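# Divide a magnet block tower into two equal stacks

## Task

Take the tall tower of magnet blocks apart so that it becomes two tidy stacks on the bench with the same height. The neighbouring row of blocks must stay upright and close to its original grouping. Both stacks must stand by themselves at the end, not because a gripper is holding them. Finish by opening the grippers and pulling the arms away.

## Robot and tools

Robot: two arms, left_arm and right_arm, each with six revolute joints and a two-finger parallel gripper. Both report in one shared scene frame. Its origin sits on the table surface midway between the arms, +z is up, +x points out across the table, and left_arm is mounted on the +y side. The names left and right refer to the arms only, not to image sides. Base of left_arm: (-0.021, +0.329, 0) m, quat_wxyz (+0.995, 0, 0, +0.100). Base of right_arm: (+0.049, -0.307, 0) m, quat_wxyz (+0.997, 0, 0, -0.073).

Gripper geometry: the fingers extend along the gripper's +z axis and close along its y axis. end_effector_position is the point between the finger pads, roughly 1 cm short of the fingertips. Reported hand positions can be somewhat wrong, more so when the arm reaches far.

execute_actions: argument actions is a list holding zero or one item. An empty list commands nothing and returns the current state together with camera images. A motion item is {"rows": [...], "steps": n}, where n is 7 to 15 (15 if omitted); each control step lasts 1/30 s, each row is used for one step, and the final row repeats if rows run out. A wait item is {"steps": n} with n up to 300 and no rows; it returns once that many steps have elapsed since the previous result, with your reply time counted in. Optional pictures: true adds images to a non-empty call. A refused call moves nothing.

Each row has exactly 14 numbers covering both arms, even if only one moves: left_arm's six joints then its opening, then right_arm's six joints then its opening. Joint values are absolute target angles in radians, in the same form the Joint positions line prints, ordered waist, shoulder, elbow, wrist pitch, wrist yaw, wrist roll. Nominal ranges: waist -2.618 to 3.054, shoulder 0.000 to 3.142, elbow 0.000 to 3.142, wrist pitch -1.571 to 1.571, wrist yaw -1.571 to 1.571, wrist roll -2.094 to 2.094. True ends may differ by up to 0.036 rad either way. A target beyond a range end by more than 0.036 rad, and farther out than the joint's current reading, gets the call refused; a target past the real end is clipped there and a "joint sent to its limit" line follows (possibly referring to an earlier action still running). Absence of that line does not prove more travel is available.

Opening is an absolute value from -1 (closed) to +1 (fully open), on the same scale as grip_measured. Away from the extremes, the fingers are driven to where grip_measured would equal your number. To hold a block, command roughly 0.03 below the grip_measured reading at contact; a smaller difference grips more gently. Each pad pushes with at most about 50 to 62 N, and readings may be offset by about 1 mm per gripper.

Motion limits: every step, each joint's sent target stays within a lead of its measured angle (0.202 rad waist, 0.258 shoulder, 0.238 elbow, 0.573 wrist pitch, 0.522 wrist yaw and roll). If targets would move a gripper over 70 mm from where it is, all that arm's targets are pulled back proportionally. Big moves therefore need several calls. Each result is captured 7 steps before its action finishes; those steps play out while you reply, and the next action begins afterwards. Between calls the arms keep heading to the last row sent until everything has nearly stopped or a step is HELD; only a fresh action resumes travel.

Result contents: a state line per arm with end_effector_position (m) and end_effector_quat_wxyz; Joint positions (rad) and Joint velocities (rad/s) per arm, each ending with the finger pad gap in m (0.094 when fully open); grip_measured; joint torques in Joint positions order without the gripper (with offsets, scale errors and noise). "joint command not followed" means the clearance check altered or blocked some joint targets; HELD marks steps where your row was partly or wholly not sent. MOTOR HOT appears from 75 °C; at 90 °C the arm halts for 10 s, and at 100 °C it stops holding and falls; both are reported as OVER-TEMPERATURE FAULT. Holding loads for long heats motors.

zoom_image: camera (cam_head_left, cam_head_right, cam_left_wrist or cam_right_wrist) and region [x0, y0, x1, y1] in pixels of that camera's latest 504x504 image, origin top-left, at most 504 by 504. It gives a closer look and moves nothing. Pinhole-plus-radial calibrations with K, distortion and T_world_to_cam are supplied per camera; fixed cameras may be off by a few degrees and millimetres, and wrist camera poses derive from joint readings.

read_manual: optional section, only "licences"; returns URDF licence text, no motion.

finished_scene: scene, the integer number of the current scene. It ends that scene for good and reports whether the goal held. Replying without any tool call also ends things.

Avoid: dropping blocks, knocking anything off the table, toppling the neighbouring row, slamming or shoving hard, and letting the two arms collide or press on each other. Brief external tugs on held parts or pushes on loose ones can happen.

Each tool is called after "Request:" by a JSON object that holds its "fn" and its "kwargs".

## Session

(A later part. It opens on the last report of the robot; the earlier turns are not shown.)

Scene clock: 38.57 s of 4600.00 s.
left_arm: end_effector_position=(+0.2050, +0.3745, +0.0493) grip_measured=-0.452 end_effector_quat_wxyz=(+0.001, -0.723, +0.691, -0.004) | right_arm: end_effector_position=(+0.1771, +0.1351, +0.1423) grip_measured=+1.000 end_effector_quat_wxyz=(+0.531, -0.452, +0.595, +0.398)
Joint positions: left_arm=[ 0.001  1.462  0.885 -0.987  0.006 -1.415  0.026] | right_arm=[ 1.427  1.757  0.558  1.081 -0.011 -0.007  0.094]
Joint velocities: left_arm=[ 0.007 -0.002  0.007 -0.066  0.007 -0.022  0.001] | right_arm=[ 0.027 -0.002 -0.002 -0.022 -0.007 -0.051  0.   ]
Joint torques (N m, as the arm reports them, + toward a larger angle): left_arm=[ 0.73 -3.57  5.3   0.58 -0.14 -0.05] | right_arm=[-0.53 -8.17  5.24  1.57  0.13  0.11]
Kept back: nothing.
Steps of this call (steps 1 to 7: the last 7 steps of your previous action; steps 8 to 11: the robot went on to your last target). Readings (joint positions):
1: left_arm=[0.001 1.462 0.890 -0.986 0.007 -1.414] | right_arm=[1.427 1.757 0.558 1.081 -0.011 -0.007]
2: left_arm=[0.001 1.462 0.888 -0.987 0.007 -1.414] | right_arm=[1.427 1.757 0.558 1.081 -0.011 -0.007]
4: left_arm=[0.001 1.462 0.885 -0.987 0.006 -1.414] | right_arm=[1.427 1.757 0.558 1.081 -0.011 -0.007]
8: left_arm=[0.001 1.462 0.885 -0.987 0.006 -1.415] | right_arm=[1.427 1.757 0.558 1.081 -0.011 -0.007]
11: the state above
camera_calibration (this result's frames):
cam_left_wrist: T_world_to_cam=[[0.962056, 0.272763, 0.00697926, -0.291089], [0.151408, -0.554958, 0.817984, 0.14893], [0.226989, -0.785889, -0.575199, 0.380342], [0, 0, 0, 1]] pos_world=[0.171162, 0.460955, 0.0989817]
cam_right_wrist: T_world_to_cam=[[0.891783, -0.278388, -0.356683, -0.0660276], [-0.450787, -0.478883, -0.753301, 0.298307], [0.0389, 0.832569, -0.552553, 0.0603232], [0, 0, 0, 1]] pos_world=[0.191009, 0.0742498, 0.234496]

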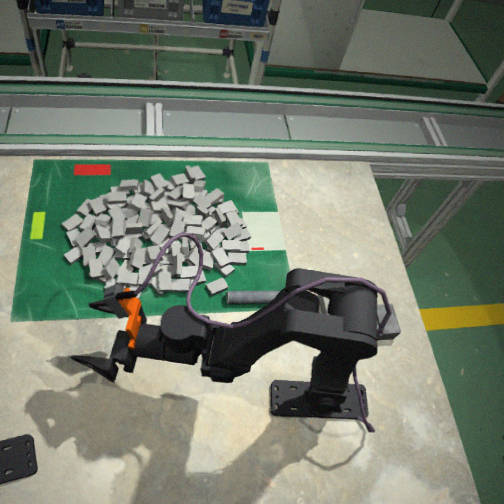

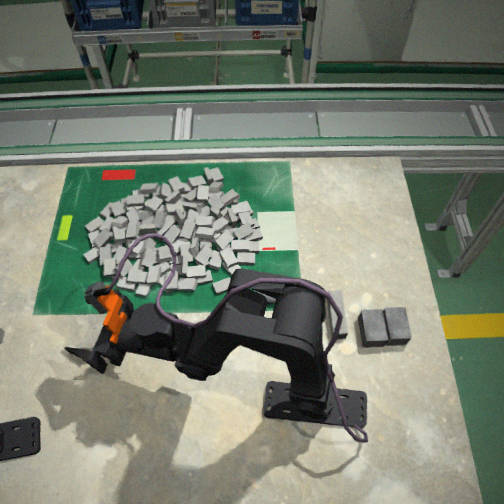

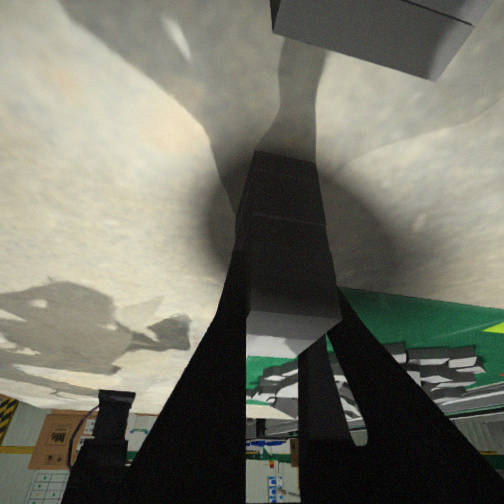

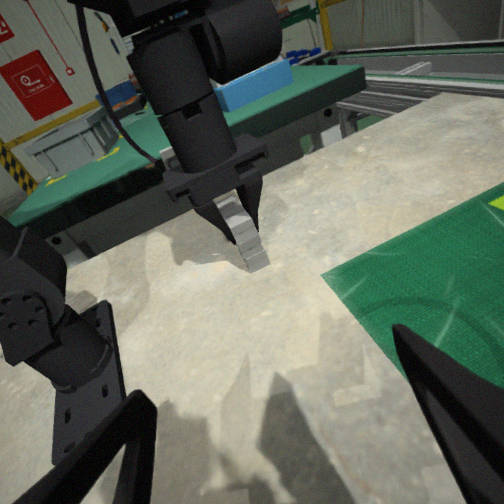

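Request:
{"fn": "execute_actions", "kwargs": {"actions": [{"rows": [
[0.010,1.468,0.873,-0.975,-0.007,-1.42,-0.44, 1.42,1.74,0.557,1.084,0,0,1],
[0.010,1.464,0.873,-0.975,-0.007,-1.418,-0.33, 1.42,1.74,0.557,1.084,0,0,1],
[0.010,1.464,0.873,-0.975,-0.007,-1.412,-0.18, 1.42,1.74,0.557,1.084,0,0,1],
[0.010,1.464,0.872,-0.974,-0.007,-1.3486,-0.02, 1.42,1.74,0.557,1.084,0,0,1],
[0.010,1.464,0.871,-0.972,-0.007,-1.2758,0.13, 1.42,1.74,0.557,1.084,0,0,1],
[0.010,1.464,0.870,-0.970,-0.007,-1.1919,0.25, 1.42,1.74,0.557,1.084,0,0,1],
[0.010,1.464,0.869,-0.968,-0.007,-1.0983,0.32, 1.42,1.74,0.557,1.084,0,0,1],
[0.010,1.464,0.868,-0.966,-0.007,-0.9965,0.33, 1.42,1.74,0.557,1.084,0,0,1],
[0.010,1.464,0.867,-0.965,-0.007,-0.8883,0.33, 1.42,1.74,0.557,1.084,0,0,1],
[0.010,1.464,0.866,-0.964,-0.007,-0.7756,0.33, 1.42,1.74,0.557,1.084,0,0,1],
[0.010,1.464,0.866,-0.964,-0.007,-0.6604,0.33, 1.42,1.74,0.557,1.084,0,0,1],
[0.010,1.464,0.866,-0.964,-0.007,-0.5444,0.33, 1.42,1.74,0.557,1.084,0,0,1],
[0.010,1.464,0.866,-0.964,-0.007,-0.4298,0.33, 1.42,1.74,0.557,1.084,0,0,1],
[0.010,1.464,0.866,-0.964,-0.007,-0.3185,0.33, 1.42,1.74,0.557,1.084,0,0,1],
[0.010,1.464,0.866,-0.964,-0.007,-0.2125,0.33, 1.42,1.74,0.557,1.084,0,0,1]
], "steps": 15}]}}

Request:
{"fn": "execute_actions", "kwargs": {"actions": [{"rows": [
[0.010,1.464,0.866,-0.964,-0.007,-0.1135,0.33, 1.42,1.74,0.557,1.084,0,0,1],
[0.010,1.464,0.866,-0.964,-0.007,-0.0232,0.33, 1.42,1.74,0.557,1.084,0,0,1],
[0.010,1.464,0.866,-0.964,-0.007,0.0568,0.33, 1.42,1.74,0.557,1.084,0,0,1],
[0.010,1.464,0.866,-0.964,-0.007,0.1251,0.33, 1.42,1.74,0.557,1.084,0,0,1],
[0.010,1.464,0.866,-0.964,-0.007,0.1808,0.33, 1.42,1.74,0.557,1.084,0,0,1],
[0.010,1.464,0.866,-0.964,-0.007,0.2225,0.33, 1.42,1.74,0.557,1.084,0,0,1],
[0.010,1.464,0.866,-0.964,-0.007,0.2499,0.31, 1.42,1.74,0.557,1.084,0,0,1],
[0.010,1.464,0.866,-0.964,-0.007,0.2623,0.27, 1.42,1.74,0.557,1.084,0,0,1],
[0.010,1.464,0.866,-0.964,-0.007,0.2595,0.22, 1.42,1.74,0.557,1.084,0,0,1],
[0.010,1.464,0.866,-0.964,-0.007,0.2416,0.16, 1.42,1.74,0.557,1.084,0,0,1],
[0.010,1.464,0.866,-0.964,-0.007,0.2089,0.11, 1.42,1.74,0.557,1.084,0,0,1],
[0.010,1.464,0.866,-0.964,-0.007,0.162,0.06, 1.42,1.74,0.557,1.084,0,0,1],
[0.010,1.464,0.866,-0.964,-0.007,0.162,0.025, 1.42,1.74,0.557,1.084,0,0,1],
[0.010,1.464,0.866,-0.964,-0.007,0.162,0.0, 1.42,1.74,0.557,1.084,0,0,1],
[0.010,1.464,0.866,-0.964,-0.007,0.162,-0.02, 1.42,1.74,0.557,1.084,0,0,1]
], "steps": 15}]}}

Request:
{"fn": "execute_actions", "kwargs": {"actions": [{"rows": [
[0.010,1.464,0.866,-0.964,-0.007,0.162,-0.04, 1.42,1.74,0.557,1.084,0,0,1],
[0.010,1.464,0.866,-0.964,-0.007,0.162,-0.06, 1.42,1.74,0.557,1.084,0,0,1],
[0.010,1.464,0.866,-0.964,-0.007,0.162,-0.08, 1.42,1.74,0.557,1.084,0,0,1],
[0.010,1.464,0.866,-0.964,-0.007,0.162,-0.10, 1.42,1.74,0.557,1.084,0,0,1],
[0.010,1.464,0.866,-0.964,-0.007,0.162,-0.12, 1.42,1.74,0.557,1.084,0,0,1],
[0.010,1.464,0.866,-0.964,-0.007,0.162,-0.14, 1.42,1.74,0.557,1.084,0,0,1],
[0.010,1.464,0.866,-0.964,-0.007,0.162,-0.16, 1.42,1.74,0.557,1.084,0,0,1],
[0.010,1.464,0.866,-0.964,-0.007,0.162,-0.18, 1.42,1.74,0.557,1.084,0,0,1]
], "steps": 8}]}}

Request:
{"fn": "execute_actions", "kwargs": {"actions": [{"steps": 10}], "pictures": true}}

Scene clock: 45.33 s of 4600.00 s.
left_arm: end_effector_position=(+0.2060, +0.3747, +0.0493) grip_measured=+0.315 end_effector_quat_wxyz=(+0.003, -0.662, +0.750, -0.005) | right_arm: end_effector_position=(+0.1771, +0.1351, +0.1423) grip_measured=+1.000 end_effector_quat_wxyz=(+0.531, -0.452, +0.595, +0.398)
Joint positions: left_arm=[ 0.001  1.462  0.885 -0.983  0.006 -1.246  0.062] | right_arm=[ 1.427  1.757  0.558  1.081 -0.011 -0.007  0.094]
Joint velocities: left_arm=[-0.017 -0.012 -0.002  0.007 -0.022  1.634  0.024] | right_arm=[-0.012 -0.002  0.007 -0.037 -0.051 -0.037  0.   ]
Joint torques (N m, as the arm reports them, + toward a larger angle): left_arm=[ 0.75 -4.08  4.9   0.59 -0.15  0.02] | right_arm=[-0.55 -8.22  5.25  1.56  0.14  0.08]
Steps of this call (steps 1 to 15: the robot went on to your last target; steps 16 to 90: nothing new was sent; then 3.50 s passed at rest; steps 91 to 98: the first 8 steps of this action). Readings (joint positions):
91: left_arm=[0.001 1.462 0.885 -0.987 0.006 -1.415] | right_arm=[1.427 1.757 0.558 1.081 -0.011 -0.007]
92: left_arm=[0.001 1.462 0.885 -0.987 0.006 -1.415] | right_arm=[1.427 1.757 0.558 1.081 -0.011 -0.007]
94: left_arm=[0.001 1.462 0.885 -0.986 0.006 -1.405] | right_arm=[1.427 1.757 0.558 1.081 -0.011 -0.007]
98: the state above

Scene clock: 45.83 s of 4600.00 s.
left_arm: end_effector_position=(+0.2068, +0.3753, +0.0493) grip_measured=+0.287 end_effector_quat_wxyz=(+0.007, -0.084, +0.996, -0.001) | right_arm: end_effector_position=(+0.1771, +0.1351, +0.1423) grip_measured=+1.000 end_effector_quat_wxyz=(+0.531, -0.452, +0.595, +0.398)
Joint positions: left_arm=[ 0.001  1.462  0.885 -0.979  0.004  0.032  0.06 ] | right_arm=[ 1.427  1.757  0.558  1.081 -0.011 -0.007  0.094]
Joint velocities: left_arm=[ 0.007  0.007 -0.017  0.007 -0.051  1.59  -0.028] | right_arm=[ 0.002  0.012 -0.002  0.022  0.007  0.007  0.   ]
Joint torques (N m, as the arm reports them, + toward a larger angle): left_arm=[ 0.9  -4.04  4.85  0.65 -0.12  0.03] | right_arm=[-0.51 -8.18  5.21  1.56  0.15  0.09]
Steps of this call (steps 1 to 7: the last 7 steps of your previous action; steps 8 to 15: the first 8 steps of this action). Readings (joint positions):
8: left_arm=[0.001 1.462 0.885 -0.979 0.006 -0.534] | right_arm=[1.427 1.757 0.558 1.081 -0.011 -0.007]
9: left_arm=[0.001 1.462 0.885 -0.979 0.005 -0.436] | right_arm=[1.427 1.757 0.558 1.081 -0.011 -0.007]
11: left_arm=[0.001 1.462 0.885 -0.979 0.005 -0.250] | right_arm=[1.427 1.757 0.558 1.081 -0.011 -0.007]
15: the state above

Scene clock: 46.10 s of 4600.00 s.
left_arm: end_effector_position=(+0.2067, +0.3758, +0.0493) grip_measured=-0.029 end_effector_quat_wxyz=(+0.007, -0.026, +1.000, +0.001) | right_arm: end_effector_position=(+0.1771, +0.1351, +0.1423) grip_measured=+1.000 end_effector_quat_wxyz=(+0.531, -0.452, +0.595, +0.398)
Joint positions: left_arm=[ 0.001  1.462  0.885 -0.979  0.001  0.148  0.046] | right_arm=[ 1.427  1.757  0.558  1.081 -0.011 -0.007  0.094]
Joint velocities: left_arm=[-0.002  0.012  0.022  0.037 -0.022  0.081 -0.016] | right_arm=[-0.027 -0.007  0.007 -0.007  0.037 -0.007  0.   ]
Joint torques (N m, as the arm reports them, + toward a larger angle): left_arm=[ 0.76 -4.12  4.73  0.64 -0.05  0.08] | right_arm=[-0.52 -8.26  5.21  1.57  0.15  0.1 ]
Steps of this call (steps 1 to 7: the last 7 steps of your previous action; step 8: the first step of this action). Readings (joint positions):
8: the state above

Scene clock: 46.43 s of 4600.00 s.
left_arm: end_effector_position=(+0.2066, +0.3753, +0.0490) grip_measured=-0.133 end_effector_quat_wxyz=(+0.007, -0.023, +1.000, -0.000) | right_arm: end_effector_position=(+0.1771, +0.1351, +0.1423) grip_measured=+1.000 end_effector_quat_wxyz=(+0.531, -0.452, +0.595, +0.398)
Joint positions: left_arm=[ 0.001  1.462  0.884 -0.979  0.003  0.154  0.041] | right_arm=[ 1.427  1.757  0.558  1.081 -0.011 -0.007  0.094]
Joint velocities: left_arm=[-0.017 -0.007  0.002 -0.007  0.007 -0.051 -0.   ] | right_arm=[ 0.002 -0.002 -0.002 -0.007 -0.037  0.007  0.   ]
Joint torques (N m, as the arm reports them, + toward a larger angle): left_arm=[ 0.71 -4.2   4.89  0.62 -0.13  0.1 ] | right_arm=[-0.52 -8.24  5.25  1.58  0.15  0.09]
Kept back: nothing.
Steps of this call (steps 1 to 7: the last 7 steps of your previous action; steps 8 to 10: the robot went on to your last target). Readings (joint positions):
1: left_arm=[0.001 1.462 0.885 -0.979 0.001 0.149] | right_arm=[1.427 1.757 0.558 1.081 -0.011 -0.007]
2: left_arm=[0.001 1.462 0.885 -0.979 0.001 0.151] | right_arm=[1.427 1.757 0.558 1.081 -0.011 -0.007]
4: left_arm=[0.001 1.462 0.884 -0.979 0.002 0.152] | right_arm=[1.427 1.757 0.558 1.081 -0.011 -0.007]
8: left_arm=[0.001 1.462 0.884 -0.979 0.003 0.154] | right_arm=[1.427 1.757 0.558 1.081 -0.011 -0.007]
10: the state above
camera_calibration (this result's frames):
cam_left_wrist: T_world_to_cam=[[0.274785, -0.961492, 0.00513142, 0.312452], [-0.569992, -0.158595, 0.806199, 0.150206], [-0.77434, -0.224456, -0.591623, 0.377433], [0, 0, 0, 1]] pos_world=[0.29202, 0.408959, 0.100599]
cam_right_wrist: T_world_to_cam=[[0.891783, -0.278388, -0.356683, -0.0660276], [-0.450787, -0.478883, -0.753301, 0.298307], [0.0389, 0.832569, -0.552553, 0.0603232], [0, 0, 0, 1]] pos_world=[0.191009, 0.0742498, 0.234496]

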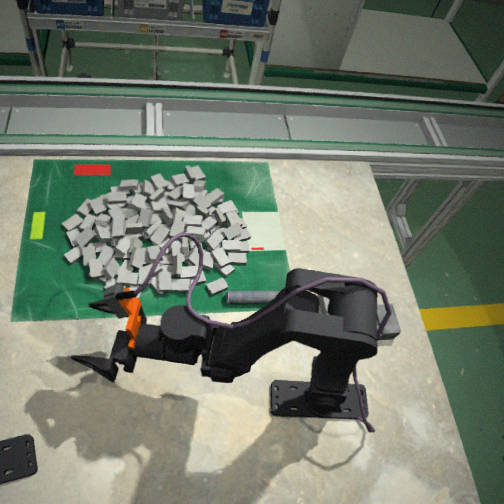

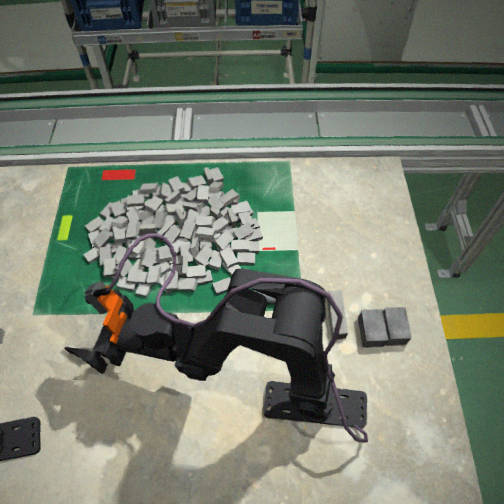

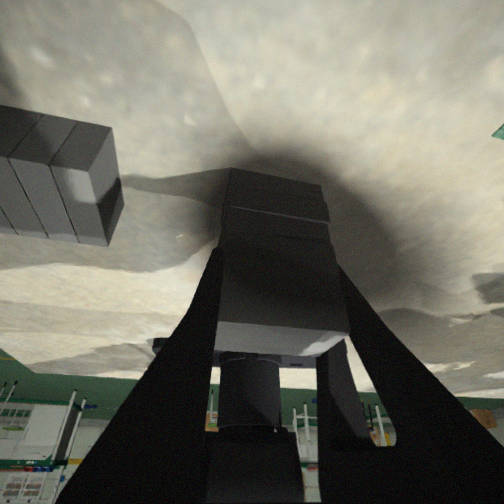

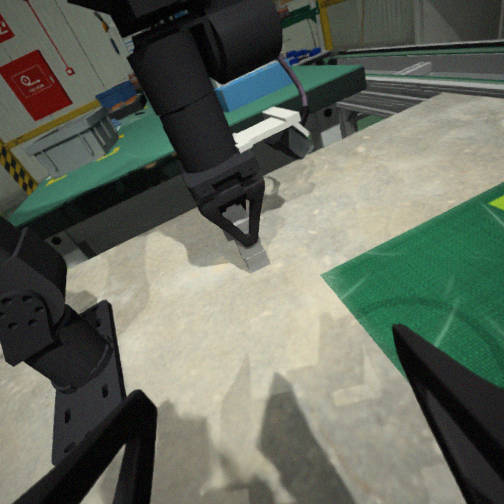

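Request:
{"fn": "zoom_image", "kwargs": {"camera": "cam_right_wrist", "region": [205, 195, 285, 275]}}

Request:
{"fn": "zoom_image", "kwargs": {"camera": "cam_left_wrist", "region": [180, 150, 380, 350]}}

Region (205, 195, 285, 275) of cam_right_wrist's 504x504 image, scaled by 6.300, with more detail than that image has.

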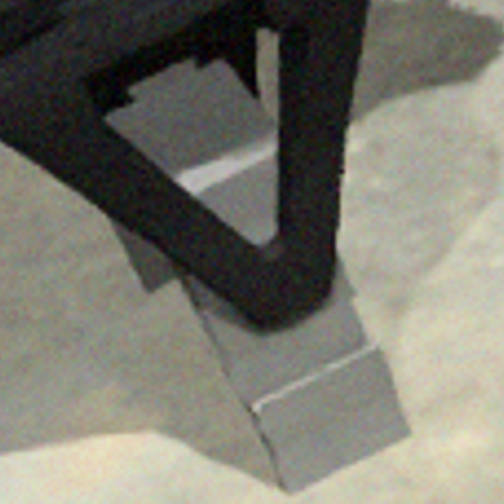

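Region (180, 150, 380, 350) of cam_left_wrist's 504x504 image, scaled by 2.520, with more detail than that image has.

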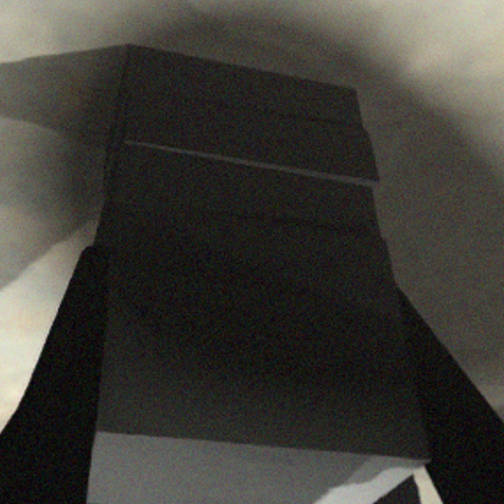

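Request:
{"fn": "execute_actions", "kwargs": {"actions": [{"rows": [
[0.010,1.464,0.873,-0.966,-0.005,0.160,-0.15, 1.42,1.74,0.557,1.084,0,0,1],
[0.010,1.464,0.880,-0.968,-0.003,0.160,-0.11, 1.42,1.74,0.557,1.084,0,0,1],
[0.010,1.468,0.880,-0.970,-0.002,0.160,-0.07, 1.42,1.74,0.557,1.084,0,0,1],
[0.010,1.472,0.880,-0.970,-0.002,0.160,-0.07, 1.42,1.74,0.557,1.084,0,0,1],
[0.010,1.476,0.880,-0.970,-0.002,0.160,-0.07, 1.42,1.74,0.557,1.084,0,0,1],
[0.010,1.480,0.880,-0.970,-0.002,0.160,-0.07, 1.42,1.74,0.557,1.084,0,0,1],
[0.010,1.481,0.880,-0.970,-0.002,0.160,-0.07, 1.42,1.74,0.557,1.084,0,0,1],
[0.010,1.480,0.880,-0.970,-0.002,0.160,-0.07, 1.42,1.74,0.557,1.084,0,0,1],
[0.010,1.480,0.880,-0.970,-0.002,0.160,-0.07, 1.42,1.74,0.557,1.084,0,0,1],
[0.010,1.480,0.880,-0.970,-0.002,0.160,-0.07, 1.42,1.74,0.557,1.084,0,0,1],
[0.010,1.480,0.880,-0.970,-0.002,0.160,-0.085, 1.42,1.74,0.557,1.084,0,0,1],
[0.010,1.480,0.880,-0.970,-0.002,0.160,-0.105, 1.42,1.74,0.557,1.084,0,0,1],
[0.010,1.480,0.880,-0.970,-0.002,0.160,-0.125, 1.42,1.74,0.557,1.084,0,0,1],
[0.010,1.480,0.880,-0.970,-0.002,0.160,-0.145, 1.42,1.74,0.557,1.084,0,0,1],
[0.010,1.480,0.880,-0.970,-0.002,0.160,-0.17, 1.42,1.74,0.557,1.084,0,0,1]
], "steps": 15}]}}

Request:
{"fn": "execute_actions", "kwargs": {"actions": [{"rows": [
[0.010,1.476,0.884,-0.972,-0.002,0.160,-0.17, 1.42,1.74,0.557,1.084,0,0,1],
[0.010,1.472,0.892,-0.975,-0.002,0.160,-0.17, 1.42,1.74,0.557,1.084,0,0,1],
[0.010,1.470,0.901,-0.978,-0.002,0.160,-0.17, 1.42,1.74,0.557,1.084,0,0,1],
[0.010,1.470,0.910,-0.983,-0.002,0.160,-0.17, 1.42,1.74,0.557,1.084,0,0,1],
[0.010,1.470,0.919,-0.991,-0.002,0.160,-0.17, 1.42,1.74,0.557,1.084,0,0,1],
[0.010,1.470,0.927,-1.001,-0.002,0.160,-0.17, 1.42,1.74,0.557,1.084,0,0,1],
[0.010,1.470,0.934,-1.012,-0.002,0.160,-0.17, 1.42,1.74,0.557,1.084,0,0,1],
[0.010,1.470,0.940,-1.023,-0.002,0.160,-0.17, 1.42,1.74,0.557,1.084,0,0,1],
[0.010,1.470,0.945,-1.033,-0.002,0.160,-0.17, 1.42,1.74,0.557,1.084,0,0,1],
[0.010,1.470,0.949,-1.042,-0.002,0.160,-0.17, 1.42,1.74,0.557,1.084,0,0,1],
[0.010,1.470,0.952,-1.049,-0.002,0.160,-0.17, 1.42,1.74,0.557,1.084,0,0,1],
[0.010,1.470,0.954,-1.054,-0.002,0.160,-0.17, 1.42,1.74,0.557,1.084,0,0,1],
[0.010,1.470,0.955,-1.056,-0.002,0.160,-0.17, 1.42,1.74,0.557,1.084,0,0,1],
[0.010,1.470,0.955,-1.054,-0.002,0.160,-0.17, 1.42,1.74,0.557,1.084,0,0,1],
[0.010,1.470,0.955,-1.050,-0.002,0.160,-0.17, 1.42,1.74,0.557,1.084,0,0,1]
], "steps": 15}]}}

Request:
{"fn": "execute_actions", "kwargs": {"actions": [{"steps": 10}], "pictures": true}}

Scene clock: 58.23 s of 4600.00 s.
left_arm: end_effector_position=(+0.2058, +0.3753, +0.0466) grip_measured=-0.073 end_effector_quat_wxyz=(+0.002, -0.023, +1.000, -0.001) | right_arm: end_effector_position=(+0.1771, +0.1351, +0.1423) grip_measured=+1.000 end_effector_quat_wxyz=(+0.531, -0.452, +0.595, +0.398)
Joint positions: left_arm=[ 0.001  1.473  0.884 -0.979  0.003  0.154  0.044] | right_arm=[ 1.427  1.757  0.558  1.081 -0.011 -0.007  0.094]
Joint velocities: left_arm=[-0.012  0.066 -0.012  0.066 -0.095  0.037  0.   ] | right_arm=[ 0.002 -0.017 -0.007  0.037 -0.066  0.022  0.   ]
Joint torques (N m, as the arm reports them, + toward a larger angle): left_arm=[ 0.73 -4.04  6.06  0.51 -0.05  0.06] | right_arm=[-0.53 -8.22  5.2   1.58  0.14  0.1 ]
Steps of this call (steps 1 to 15: the robot went on to your last target; steps 16 to 90: nothing new was sent; then 8.53 s passed at rest; steps 91 to 98: the first 8 steps of this action). Readings (joint positions):
91: left_arm=[0.001 1.462 0.884 -0.979 0.003 0.154] | right_arm=[1.427 1.757 0.558 1.081 -0.011 -0.007]
92: left_arm=[0.001 1.462 0.884 -0.979 0.003 0.154] | right_arm=[1.427 1.757 0.558 1.081 -0.011 -0.007]
94: left_arm=[0.001 1.463 0.884 -0.979 0.003 0.154] | right_arm=[1.427 1.757 0.558 1.081 -0.011 -0.007]
98: the state above

Scene clock: 58.73 s of 4600.00 s.
left_arm: end_effector_position=(+0.2050, +0.3752, +0.0473) grip_measured=-0.133 end_effector_quat_wxyz=(-0.002, -0.023, +1.000, -0.002) | right_arm: end_effector_position=(+0.1771, +0.1351, +0.1423) grip_measured=+1.000 end_effector_quat_wxyz=(+0.531, -0.452, +0.595, +0.398)
Joint positions: left_arm=[ 0.001  1.476  0.89  -0.989  0.002  0.154  0.041] | right_arm=[ 1.427  1.757  0.558  1.081 -0.011 -0.007  0.094]
Joint velocities: left_arm=[-0.002  0.012  0.12  -0.183 -0.022  0.022 -0.001] | right_arm=[-0.022  0.007 -0.012 -0.007  0.066  0.11   0.   ]
Joint torques (N m, as the arm reports them, + toward a larger angle): left_arm=[ 0.81 -4.8  10.25  0.41 -0.03  0.06] | right_arm=[-0.53 -8.24  5.2   1.57  0.13  0.08]
Steps of this call (steps 1 to 7: the last 7 steps of your previous action; steps 8 to 15: the first 8 steps of this action). Readings (joint positions):
8: left_arm=[0.001 1.476 0.884 -0.979 0.002 0.154] | right_arm=[1.427 1.757 0.558 1.081 -0.011 -0.007]
9: left_arm=[0.001 1.476 0.884 -0.979 0.002 0.154] | right_arm=[1.427 1.757 0.558 1.081 -0.011 -0.007]
11: left_arm=[0.001 1.476 0.884 -0.979 0.002 0.154] | right_arm=[1.427 1.757 0.558 1.081 -0.011 -0.007]
15: the state above

Scene clock: 59.07 s of 4600.00 s.
left_arm: end_effector_position=(+0.2032, +0.3748, +0.0540) grip_measured=-0.133 end_effector_quat_wxyz=(-0.010, -0.023, +1.000, -0.003) | right_arm: end_effector_position=(+0.1771, +0.1351, +0.1423) grip_measured=+1.000 end_effector_quat_wxyz=(+0.531, -0.452, +0.595, +0.398)
Joint positions: left_arm=[ 0.001  1.476  0.917 -1.033  0.002  0.154  0.041] | right_arm=[ 1.427  1.757  0.558  1.081 -0.011 -0.007  0.094]
Joint velocities: left_arm=[ 0.002 -0.007  0.002 -0.022 -0.007 -0.022 -0.001] | right_arm=[-0.017 -0.002 -0.022  0.022  0.007 -0.007  0.   ]
Joint torques (N m, as the arm reports them, + toward a larger angle): left_arm=[ 0.86 -4.83  9.75  0.3  -0.02  0.06] | right_arm=[-0.55 -8.16  5.2   1.56  0.13  0.11]
Kept back: nothing.
Steps of this call (steps 1 to 7: the last 7 steps of your previous action; steps 8 to 10: the robot went on to your last target). Readings (joint positions):
1: left_arm=[0.001 1.476 0.895 -0.997 0.002 0.154] | right_arm=[1.427 1.757 0.558 1.081 -0.011 -0.007]
2: left_arm=[0.001 1.476 0.900 -1.005 0.002 0.154] | right_arm=[1.427 1.757 0.558 1.081 -0.011 -0.007]
4: left_arm=[0.001 1.476 0.910 -1.017 0.002 0.154] | right_arm=[1.427 1.757 0.558 1.081 -0.011 -0.007]
8: left_arm=[0.001 1.476 0.917 -1.030 0.002 0.154] | right_arm=[1.427 1.757 0.558 1.081 -0.011 -0.007]
10: the state above
camera_calibration (this result's frames):
cam_left_wrist: T_world_to_cam=[[0.274533, -0.961576, 0.00162965, 0.313102], [-0.541545, -0.153212, 0.826593, 0.135253], [-0.794582, -0.22781, -0.562798, 0.38142], [0, 0, 0, 1]] pos_world=[0.290358, 0.408685, 0.102353]
cam_right_wrist: T_world_to_cam=[[0.891783, -0.278388, -0.356683, -0.0660276], [-0.450787, -0.478883, -0.753301, 0.298307], [0.0389, 0.832569, -0.552553, 0.0603232], [0, 0, 0, 1]] pos_world=[0.191009, 0.0742498, 0.234496]

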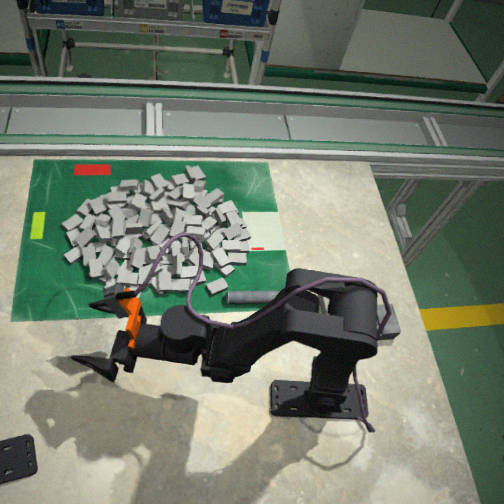

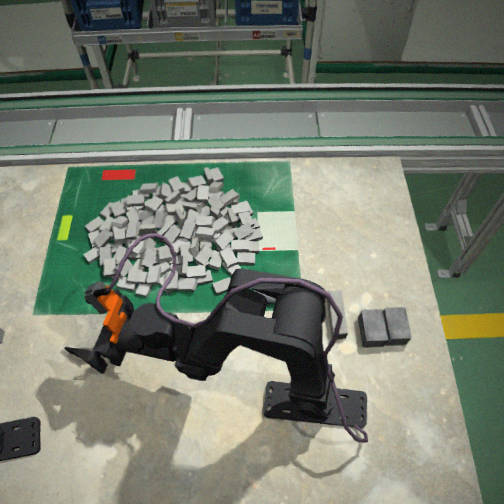

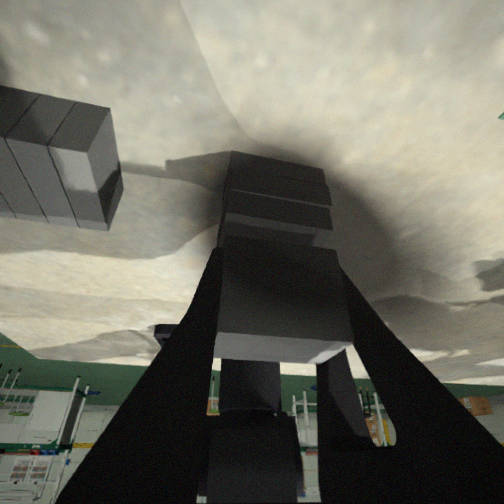

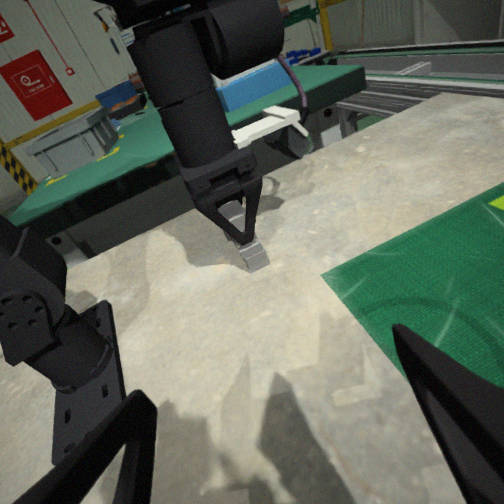

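Request:
{"fn": "zoom_image", "kwargs": {"camera": "cam_right_wrist", "region": [205, 195, 285, 275]}}

Request:
{"fn": "zoom_image", "kwargs": {"camera": "cam_left_wrist", "region": [170, 140, 390, 360]}}

Region (205, 195, 285, 275) of cam_right_wrist's 504x504 image, scaled by 6.300, with more detail than that image has.

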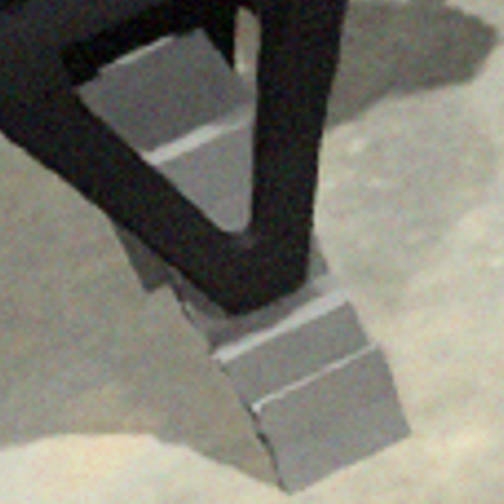

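Region (170, 140, 390, 360) of cam_left_wrist's 504x504 image, scaled by 2.291, with more detail than that image has.

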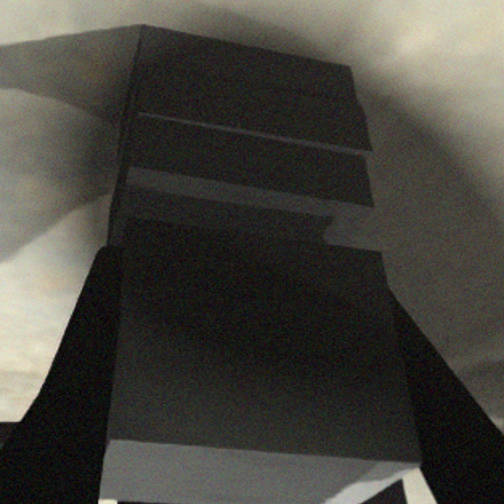

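Request:
{"fn": "execute_actions", "kwargs": {"actions": [{"rows": [
[-0.0106,1.470,0.950,-1.045,-0.002,0.1325,-0.17, 1.42,1.74,0.557,1.084,0,0,1],
[-0.0183,1.470,0.946,-1.040,-0.002,0.1121,-0.17, 1.42,1.74,0.557,1.084,0,0,1],
[-0.0309,1.470,0.942,-1.034,-0.002,0.0876,-0.17, 1.42,1.74,0.557,1.084,0,0,1],
[-0.0482,1.470,0.939,-1.028,-0.002,0.0592,-0.17, 1.42,1.74,0.557,1.084,0,0,1],
[-0.0696,1.470,0.936,-1.022,-0.002,0.0279,-0.17, 1.42,1.74,0.557,1.084,0,0,1],
[-0.0948,1.470,0.934,-1.016,-0.002,-0.0057,-0.17, 1.42,1.74,0.557,1.084,0,0,1],
[-0.1229,1.470,0.932,-1.010,-0.002,-0.0406,-0.17, 1.42,1.74,0.557,1.084,0,0,1],
[-0.1535,1.470,0.930,-1.005,-0.002,-0.0762,-0.17, 1.42,1.74,0.557,1.084,0,0,1],
[-0.1856,1.470,0.927,-1.001,-0.002,-0.1113,-0.17, 1.42,1.74,0.557,1.084,0,0,1],
[-0.2185,1.470,0.924,-0.998,-0.002,-0.1452,-0.17, 1.42,1.74,0.557,1.084,0,0,1],
[-0.2514,1.470,0.921,-0.998,-0.002,-0.1771,-0.17, 1.42,1.74,0.557,1.084,0,0,1],
[-0.2835,1.470,0.919,-0.998,-0.002,-0.2062,-0.17, 1.42,1.74,0.557,1.084,0,0,1],
[-0.3141,1.470,0.917,-0.998,-0.002,-0.2318,-0.17, 1.42,1.74,0.557,1.084,0,0,1],
[-0.3422,1.472,0.915,-0.998,-0.002,-0.2531,-0.17, 1.42,1.74,0.557,1.084,0,0,1],
[-0.3674,1.4740,0.9140,-0.9895,-0.002,-0.2699,-0.17, 1.42,1.74,0.557,1.084,0,0,1]
], "steps": 15}]}}

Request:
{"fn": "execute_actions", "kwargs": {"actions": [{"rows": [
[-0.3888,1.4764,0.9110,-0.9783,-0.002,-0.2814,-0.17, 1.42,1.74,0.557,1.084,0,0,1],
[-0.4061,1.4788,0.9062,-0.9649,-0.002,-0.2876,-0.17, 1.42,1.74,0.557,1.084,0,0,1],
[-0.4187,1.4812,0.8996,-0.9496,-0.002,-0.2883,-0.17, 1.42,1.74,0.557,1.084,0,0,1],
[-0.4264,1.4836,0.8914,-0.9330,-0.002,-0.2833,-0.17, 1.42,1.74,0.557,1.084,0,0,1],
[-0.4290,1.4860,0.8820,-0.9155,-0.002,-0.273,-0.17, 1.42,1.74,0.557,1.084,0,0,1],
[-0.4290,1.4884,0.8716,-0.8976,-0.002,-0.273,-0.17, 1.42,1.74,0.557,1.084,0,0,1],
[-0.4290,1.4908,0.8605,-0.8799,-0.002,-0.273,-0.17, 1.42,1.74,0.557,1.084,0,0,1],
[-0.4290,1.4932,0.8490,-0.8630,-0.002,-0.273,-0.17, 1.42,1.74,0.557,1.084,0,0,1],
[-0.4290,1.4956,0.8375,-0.8473,-0.002,-0.273,-0.17, 1.42,1.74,0.557,1.084,0,0,1],
[-0.4290,1.4980,0.8264,-0.8334,-0.002,-0.273,-0.17, 1.42,1.74,0.557,1.084,0,0,1],
[-0.4290,1.5004,0.8160,-0.8215,-0.002,-0.273,-0.17, 1.42,1.74,0.557,1.084,0,0,1],
[-0.4290,1.5028,0.8066,-0.8122,-0.002,-0.273,-0.17, 1.42,1.74,0.557,1.084,0,0,1],
[-0.4290,1.5052,0.7984,-0.8056,-0.002,-0.273,-0.17, 1.42,1.74,0.557,1.084,0,0,1],
[-0.4290,1.5076,0.7918,-0.8021,-0.002,-0.273,-0.17, 1.42,1.74,0.557,1.084,0,0,1],
[-0.4290,1.5100,0.7870,-0.8017,-0.002,-0.273,-0.17, 1.42,1.74,0.557,1.084,0,0,1]
], "steps": 15}]}}

Request:
{"fn": "execute_actions", "kwargs": {"actions": [{"rows": [
[-0.4290,1.5124,0.7840,-0.8043,-0.002,-0.273,-0.17, 1.42,1.74,0.557,1.084,0,0,1],
[-0.4290,1.5148,0.7830,-0.8100,-0.002,-0.273,-0.17, 1.42,1.74,0.557,1.084,0,0,1],
[-0.4290,1.5172,0.7830,-0.8100,-0.002,-0.273,-0.17, 1.42,1.74,0.557,1.084,0,0,1],
[-0.4290,1.5196,0.7830,-0.8100,-0.002,-0.273,-0.17, 1.42,1.74,0.557,1.084,0,0,1],
[-0.4290,1.5220,0.7830,-0.8100,-0.002,-0.273,-0.17, 1.42,1.74,0.557,1.084,0,0,1],
[-0.4290,1.5244,0.7830,-0.8100,-0.002,-0.273,-0.17, 1.42,1.74,0.557,1.084,0,0,1],
[-0.4290,1.5268,0.7830,-0.8100,-0.002,-0.273,-0.17, 1.42,1.74,0.557,1.084,0,0,1],
[-0.4290,1.5292,0.7830,-0.8100,-0.002,-0.273,-0.17, 1.42,1.74,0.557,1.084,0,0,1],
[-0.4290,1.5316,0.7830,-0.8100,-0.002,-0.273,-0.17, 1.42,1.74,0.557,1.084,0,0,1],
[-0.4290,1.5340,0.7830,-0.8100,-0.002,-0.273,-0.17, 1.42,1.74,0.557,1.084,0,0,1],
[-0.4290,1.5364,0.7830,-0.8100,-0.002,-0.273,-0.17, 1.42,1.74,0.557,1.084,0,0,1],
[-0.4290,1.5385,0.7830,-0.8100,-0.002,-0.273,-0.17, 1.42,1.74,0.557,1.084,0,0,1]
], "steps": 12}]}}

Request:
{"fn": "execute_actions", "kwargs": {"actions": [{"steps": 10}], "pictures": true}}

Scene clock: 65.97 s of 4600.00 s.
left_arm: end_effector_position=(+0.2059, +0.3545, +0.0540) grip_measured=-0.133 end_effector_quat_wxyz=(-0.012, -0.035, +0.999, +0.002) | right_arm: end_effector_position=(+0.1771, +0.1351, +0.1423) grip_measured=+1.000 end_effector_quat_wxyz=(+0.531, -0.452, +0.595, +0.398)
Joint positions: left_arm=[-0.095  1.476  0.917 -1.035 -0.005  0.036  0.041] | right_arm=[ 1.427  1.757  0.558  1.081 -0.011 -0.007  0.094]
Joint velocities: left_arm=[-0.803 -0.007 -0.002  0.11  -0.066 -0.755 -0.   ] | right_arm=[ 0.022  0.002  0.002 -0.022 -0.022 -0.095  0.   ]
Joint torques (N m, as the arm reports them, + toward a larger angle): left_arm=[-0.91 -4.9   7.57  0.57  0.09 -0.01] | right_arm=[-0.53 -8.25  5.2   1.57  0.14  0.09]
Steps of this call (steps 1 to 30: the robot went on to your last target; steps 31 to 90: nothing new was sent; then 3.63 s passed at rest; steps 91 to 98: the first 8 steps of this action). Readings (joint positions):
91: left_arm=[0.001 1.476 0.917 -1.039 0.002 0.152] | right_arm=[1.427 1.757 0.558 1.081 -0.011 -0.007]
92: left_arm=[-0.000 1.476 0.917 -1.039 0.002 0.146] | right_arm=[1.427 1.757 0.558 1.081 -0.011 -0.007]
94: left_arm=[-0.013 1.476 0.917 -1.039 -0.001 0.122] | right_arm=[1.427 1.757 0.558 1.081 -0.011 -0.007]
98: the state above

Scene clock: 66.47 s of 4600.00 s.
left_arm: end_effector_position=(+0.2105, +0.2757, +0.0410) grip_measured=-0.133 end_effector_quat_wxyz=(+0.009, -0.013, +1.000, -0.005) | right_arm: end_effector_position=(+0.1771, +0.1351, +0.1423) grip_measured=+1.000 end_effector_quat_wxyz=(+0.531, -0.452, +0.595, +0.398)
Joint positions: left_arm=[-0.424  1.488  0.873 -0.936  0.005 -0.251  0.041] | right_arm=[ 1.427  1.757  0.558  1.081 -0.011 -0.007  0.094]
Joint velocities: left_arm=[ 0.007  0.09  -0.325  0.388 -0.037 -0.095 -0.   ] | right_arm=[ 0.002  0.002  0.002  0.022 -0.007 -0.066  0.   ]
Joint torques (N m, as the arm reports them, + toward a larger angle): left_arm=[-0.43 -4.54  6.12  0.59 -0.03 -0.04] | right_arm=[-0.52 -8.2   5.19  1.56  0.15  0.09]
Steps of this call (steps 1 to 7: the last 7 steps of your previous action; steps 8 to 15: the first 8 steps of this action). Readings (joint positions):
8: left_arm=[-0.345 1.476 0.917 -1.012 -0.000 -0.182] | right_arm=[1.427 1.757 0.558 1.081 -0.011 -0.007]
9: left_arm=[-0.369 1.476 0.917 -1.008 0.001 -0.202] | right_arm=[1.427 1.757 0.558 1.081 -0.011 -0.007]
11: left_arm=[-0.405 1.477 0.909 -0.989 0.003 -0.229] | right_arm=[1.427 1.757 0.558 1.081 -0.011 -0.007]
15: the state above

Scene clock: 66.87 s of 4600.00 s.
left_arm: end_effector_position=(+0.1990, +0.2783, +0.0136) grip_measured=-0.133 end_effector_quat_wxyz=(-0.006, -0.021, +1.000, -0.001) | right_arm: end_effector_position=(+0.1771, +0.1351, +0.1423) grip_measured=+1.000 end_effector_quat_wxyz=(+0.531, -0.452, +0.595, +0.398)
Joint positions: left_arm=[-0.424  1.521  0.784 -0.844  0.005 -0.266  0.041] | right_arm=[ 1.427  1.757  0.558  1.081 -0.011 -0.007  0.094]
Joint velocities: left_arm=[-0.012  0.046 -0.002  0.066 -0.022 -0.081 -0.   ] | right_arm=[ 0.002  0.002  0.007 -0.022  0.022 -0.022  0.   ]
Joint torques (N m, as the arm reports them, + toward a larger angle): left_arm=[-0.4  -4.61  5.99  0.68 -0.07 -0.07] | right_arm=[-0.5  -8.21  5.23  1.56  0.15  0.1 ]
Steps of this call (steps 1 to 7: the last 7 steps of your previous action; steps 8 to 12: the first 5 steps of this action). Readings (joint positions):
8: left_arm=[-0.424 1.513 0.792 -0.851 0.005 -0.264] | right_arm=[1.427 1.757 0.558 1.081 -0.011 -0.007]
9: left_arm=[-0.424 1.515 0.787 -0.848 0.005 -0.265] | right_arm=[1.427 1.757 0.558 1.081 -0.011 -0.007]
11: left_arm=[-0.424 1.519 0.784 -0.845 0.005 -0.266] | right_arm=[1.427 1.757 0.558 1.081 -0.011 -0.007]
12: the state above

Scene clock: 67.20 s of 4600.00 s.
left_arm: end_effector_position=(+0.2006, +0.2780, +0.0112) grip_measured=-0.133 end_effector_quat_wxyz=(-0.006, -0.021, +1.000, -0.001) | right_arm: end_effector_position=(+0.1771, +0.1351, +0.1423) grip_measured=+1.000 end_effector_quat_wxyz=(+0.531, -0.452, +0.595, +0.398)
Joint positions: left_arm=[-0.424  1.532  0.784 -0.833  0.005 -0.266  0.041] | right_arm=[ 1.427  1.757  0.558  1.081 -0.011 -0.007  0.094]
Joint velocities: left_arm=[ 0.007 -0.017 -0.012  0.007 -0.022 -0.051 -0.002] | right_arm=[ 0.002  0.007  0.012 -0.022 -0.007  0.022  0.   ]
Joint torques (N m, as the arm reports them, + toward a larger angle): left_arm=[-0.4  -3.98  5.94  0.67 -0.06 -0.08] | right_arm=[-0.51 -8.19  5.2   1.57  0.15  0.09]
Kept back: nothing.
Steps of this call (steps 1 to 7: the last 7 steps of your previous action; steps 8 to 10: the robot went on to your last target). Readings (joint positions):
1: left_arm=[-0.424 1.523 0.784 -0.841 0.005 -0.266] | right_arm=[1.427 1.757 0.558 1.081 -0.011 -0.007]
2: left_arm=[-0.424 1.525 0.784 -0.839 0.005 -0.266] | right_arm=[1.427 1.757 0.558 1.081 -0.011 -0.007]
4: left_arm=[-0.424 1.529 0.784 -0.835 0.005 -0.266] | right_arm=[1.427 1.757 0.558 1.081 -0.011 -0.007]
8: left_arm=[-0.424 1.532 0.784 -0.833 0.005 -0.266] | right_arm=[1.427 1.757 0.558 1.081 -0.011 -0.007]
10: the state above
camera_calibration (this result's frames):
cam_left_wrist: T_world_to_cam=[[0.270482, -0.962725, 0.000784596, 0.221956], [-0.549785, -0.153795, 0.821026, 0.156244], [-0.790302, -0.222504, -0.57089, 0.330957], [0, 0, 0, 1]] pos_world=[0.287421, 0.311351, 0.0604857]
cam_right_wrist: T_world_to_cam=[[0.891783, -0.278388, -0.356683, -0.0660276], [-0.450787, -0.478883, -0.753301, 0.298307], [0.0389, 0.832569, -0.552553, 0.0603232], [0, 0, 0, 1]] pos_world=[0.191009, 0.0742498, 0.234496]

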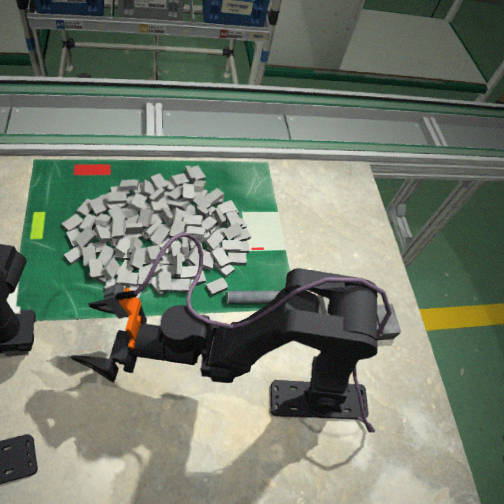

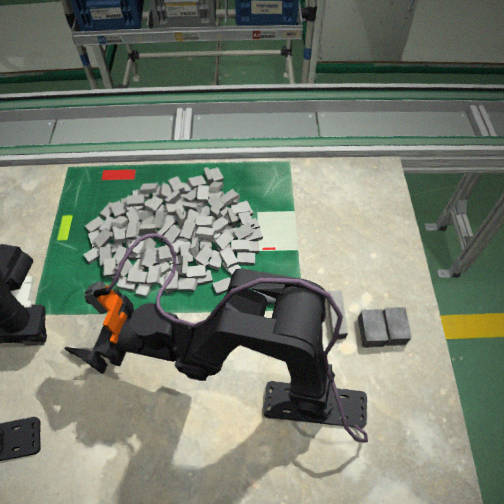

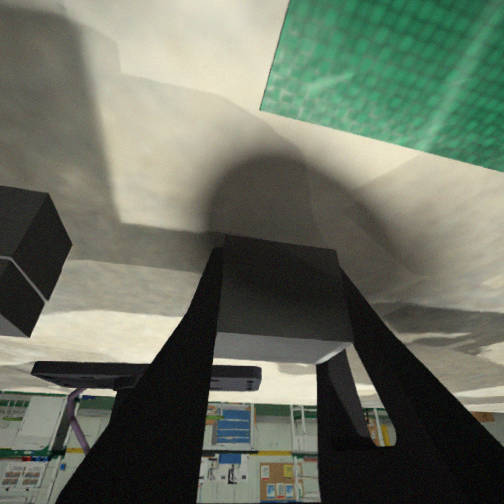

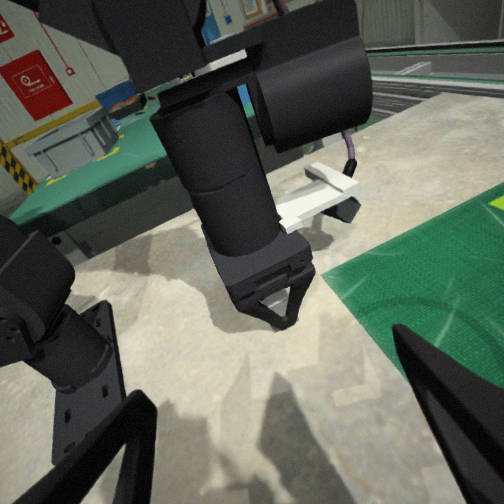

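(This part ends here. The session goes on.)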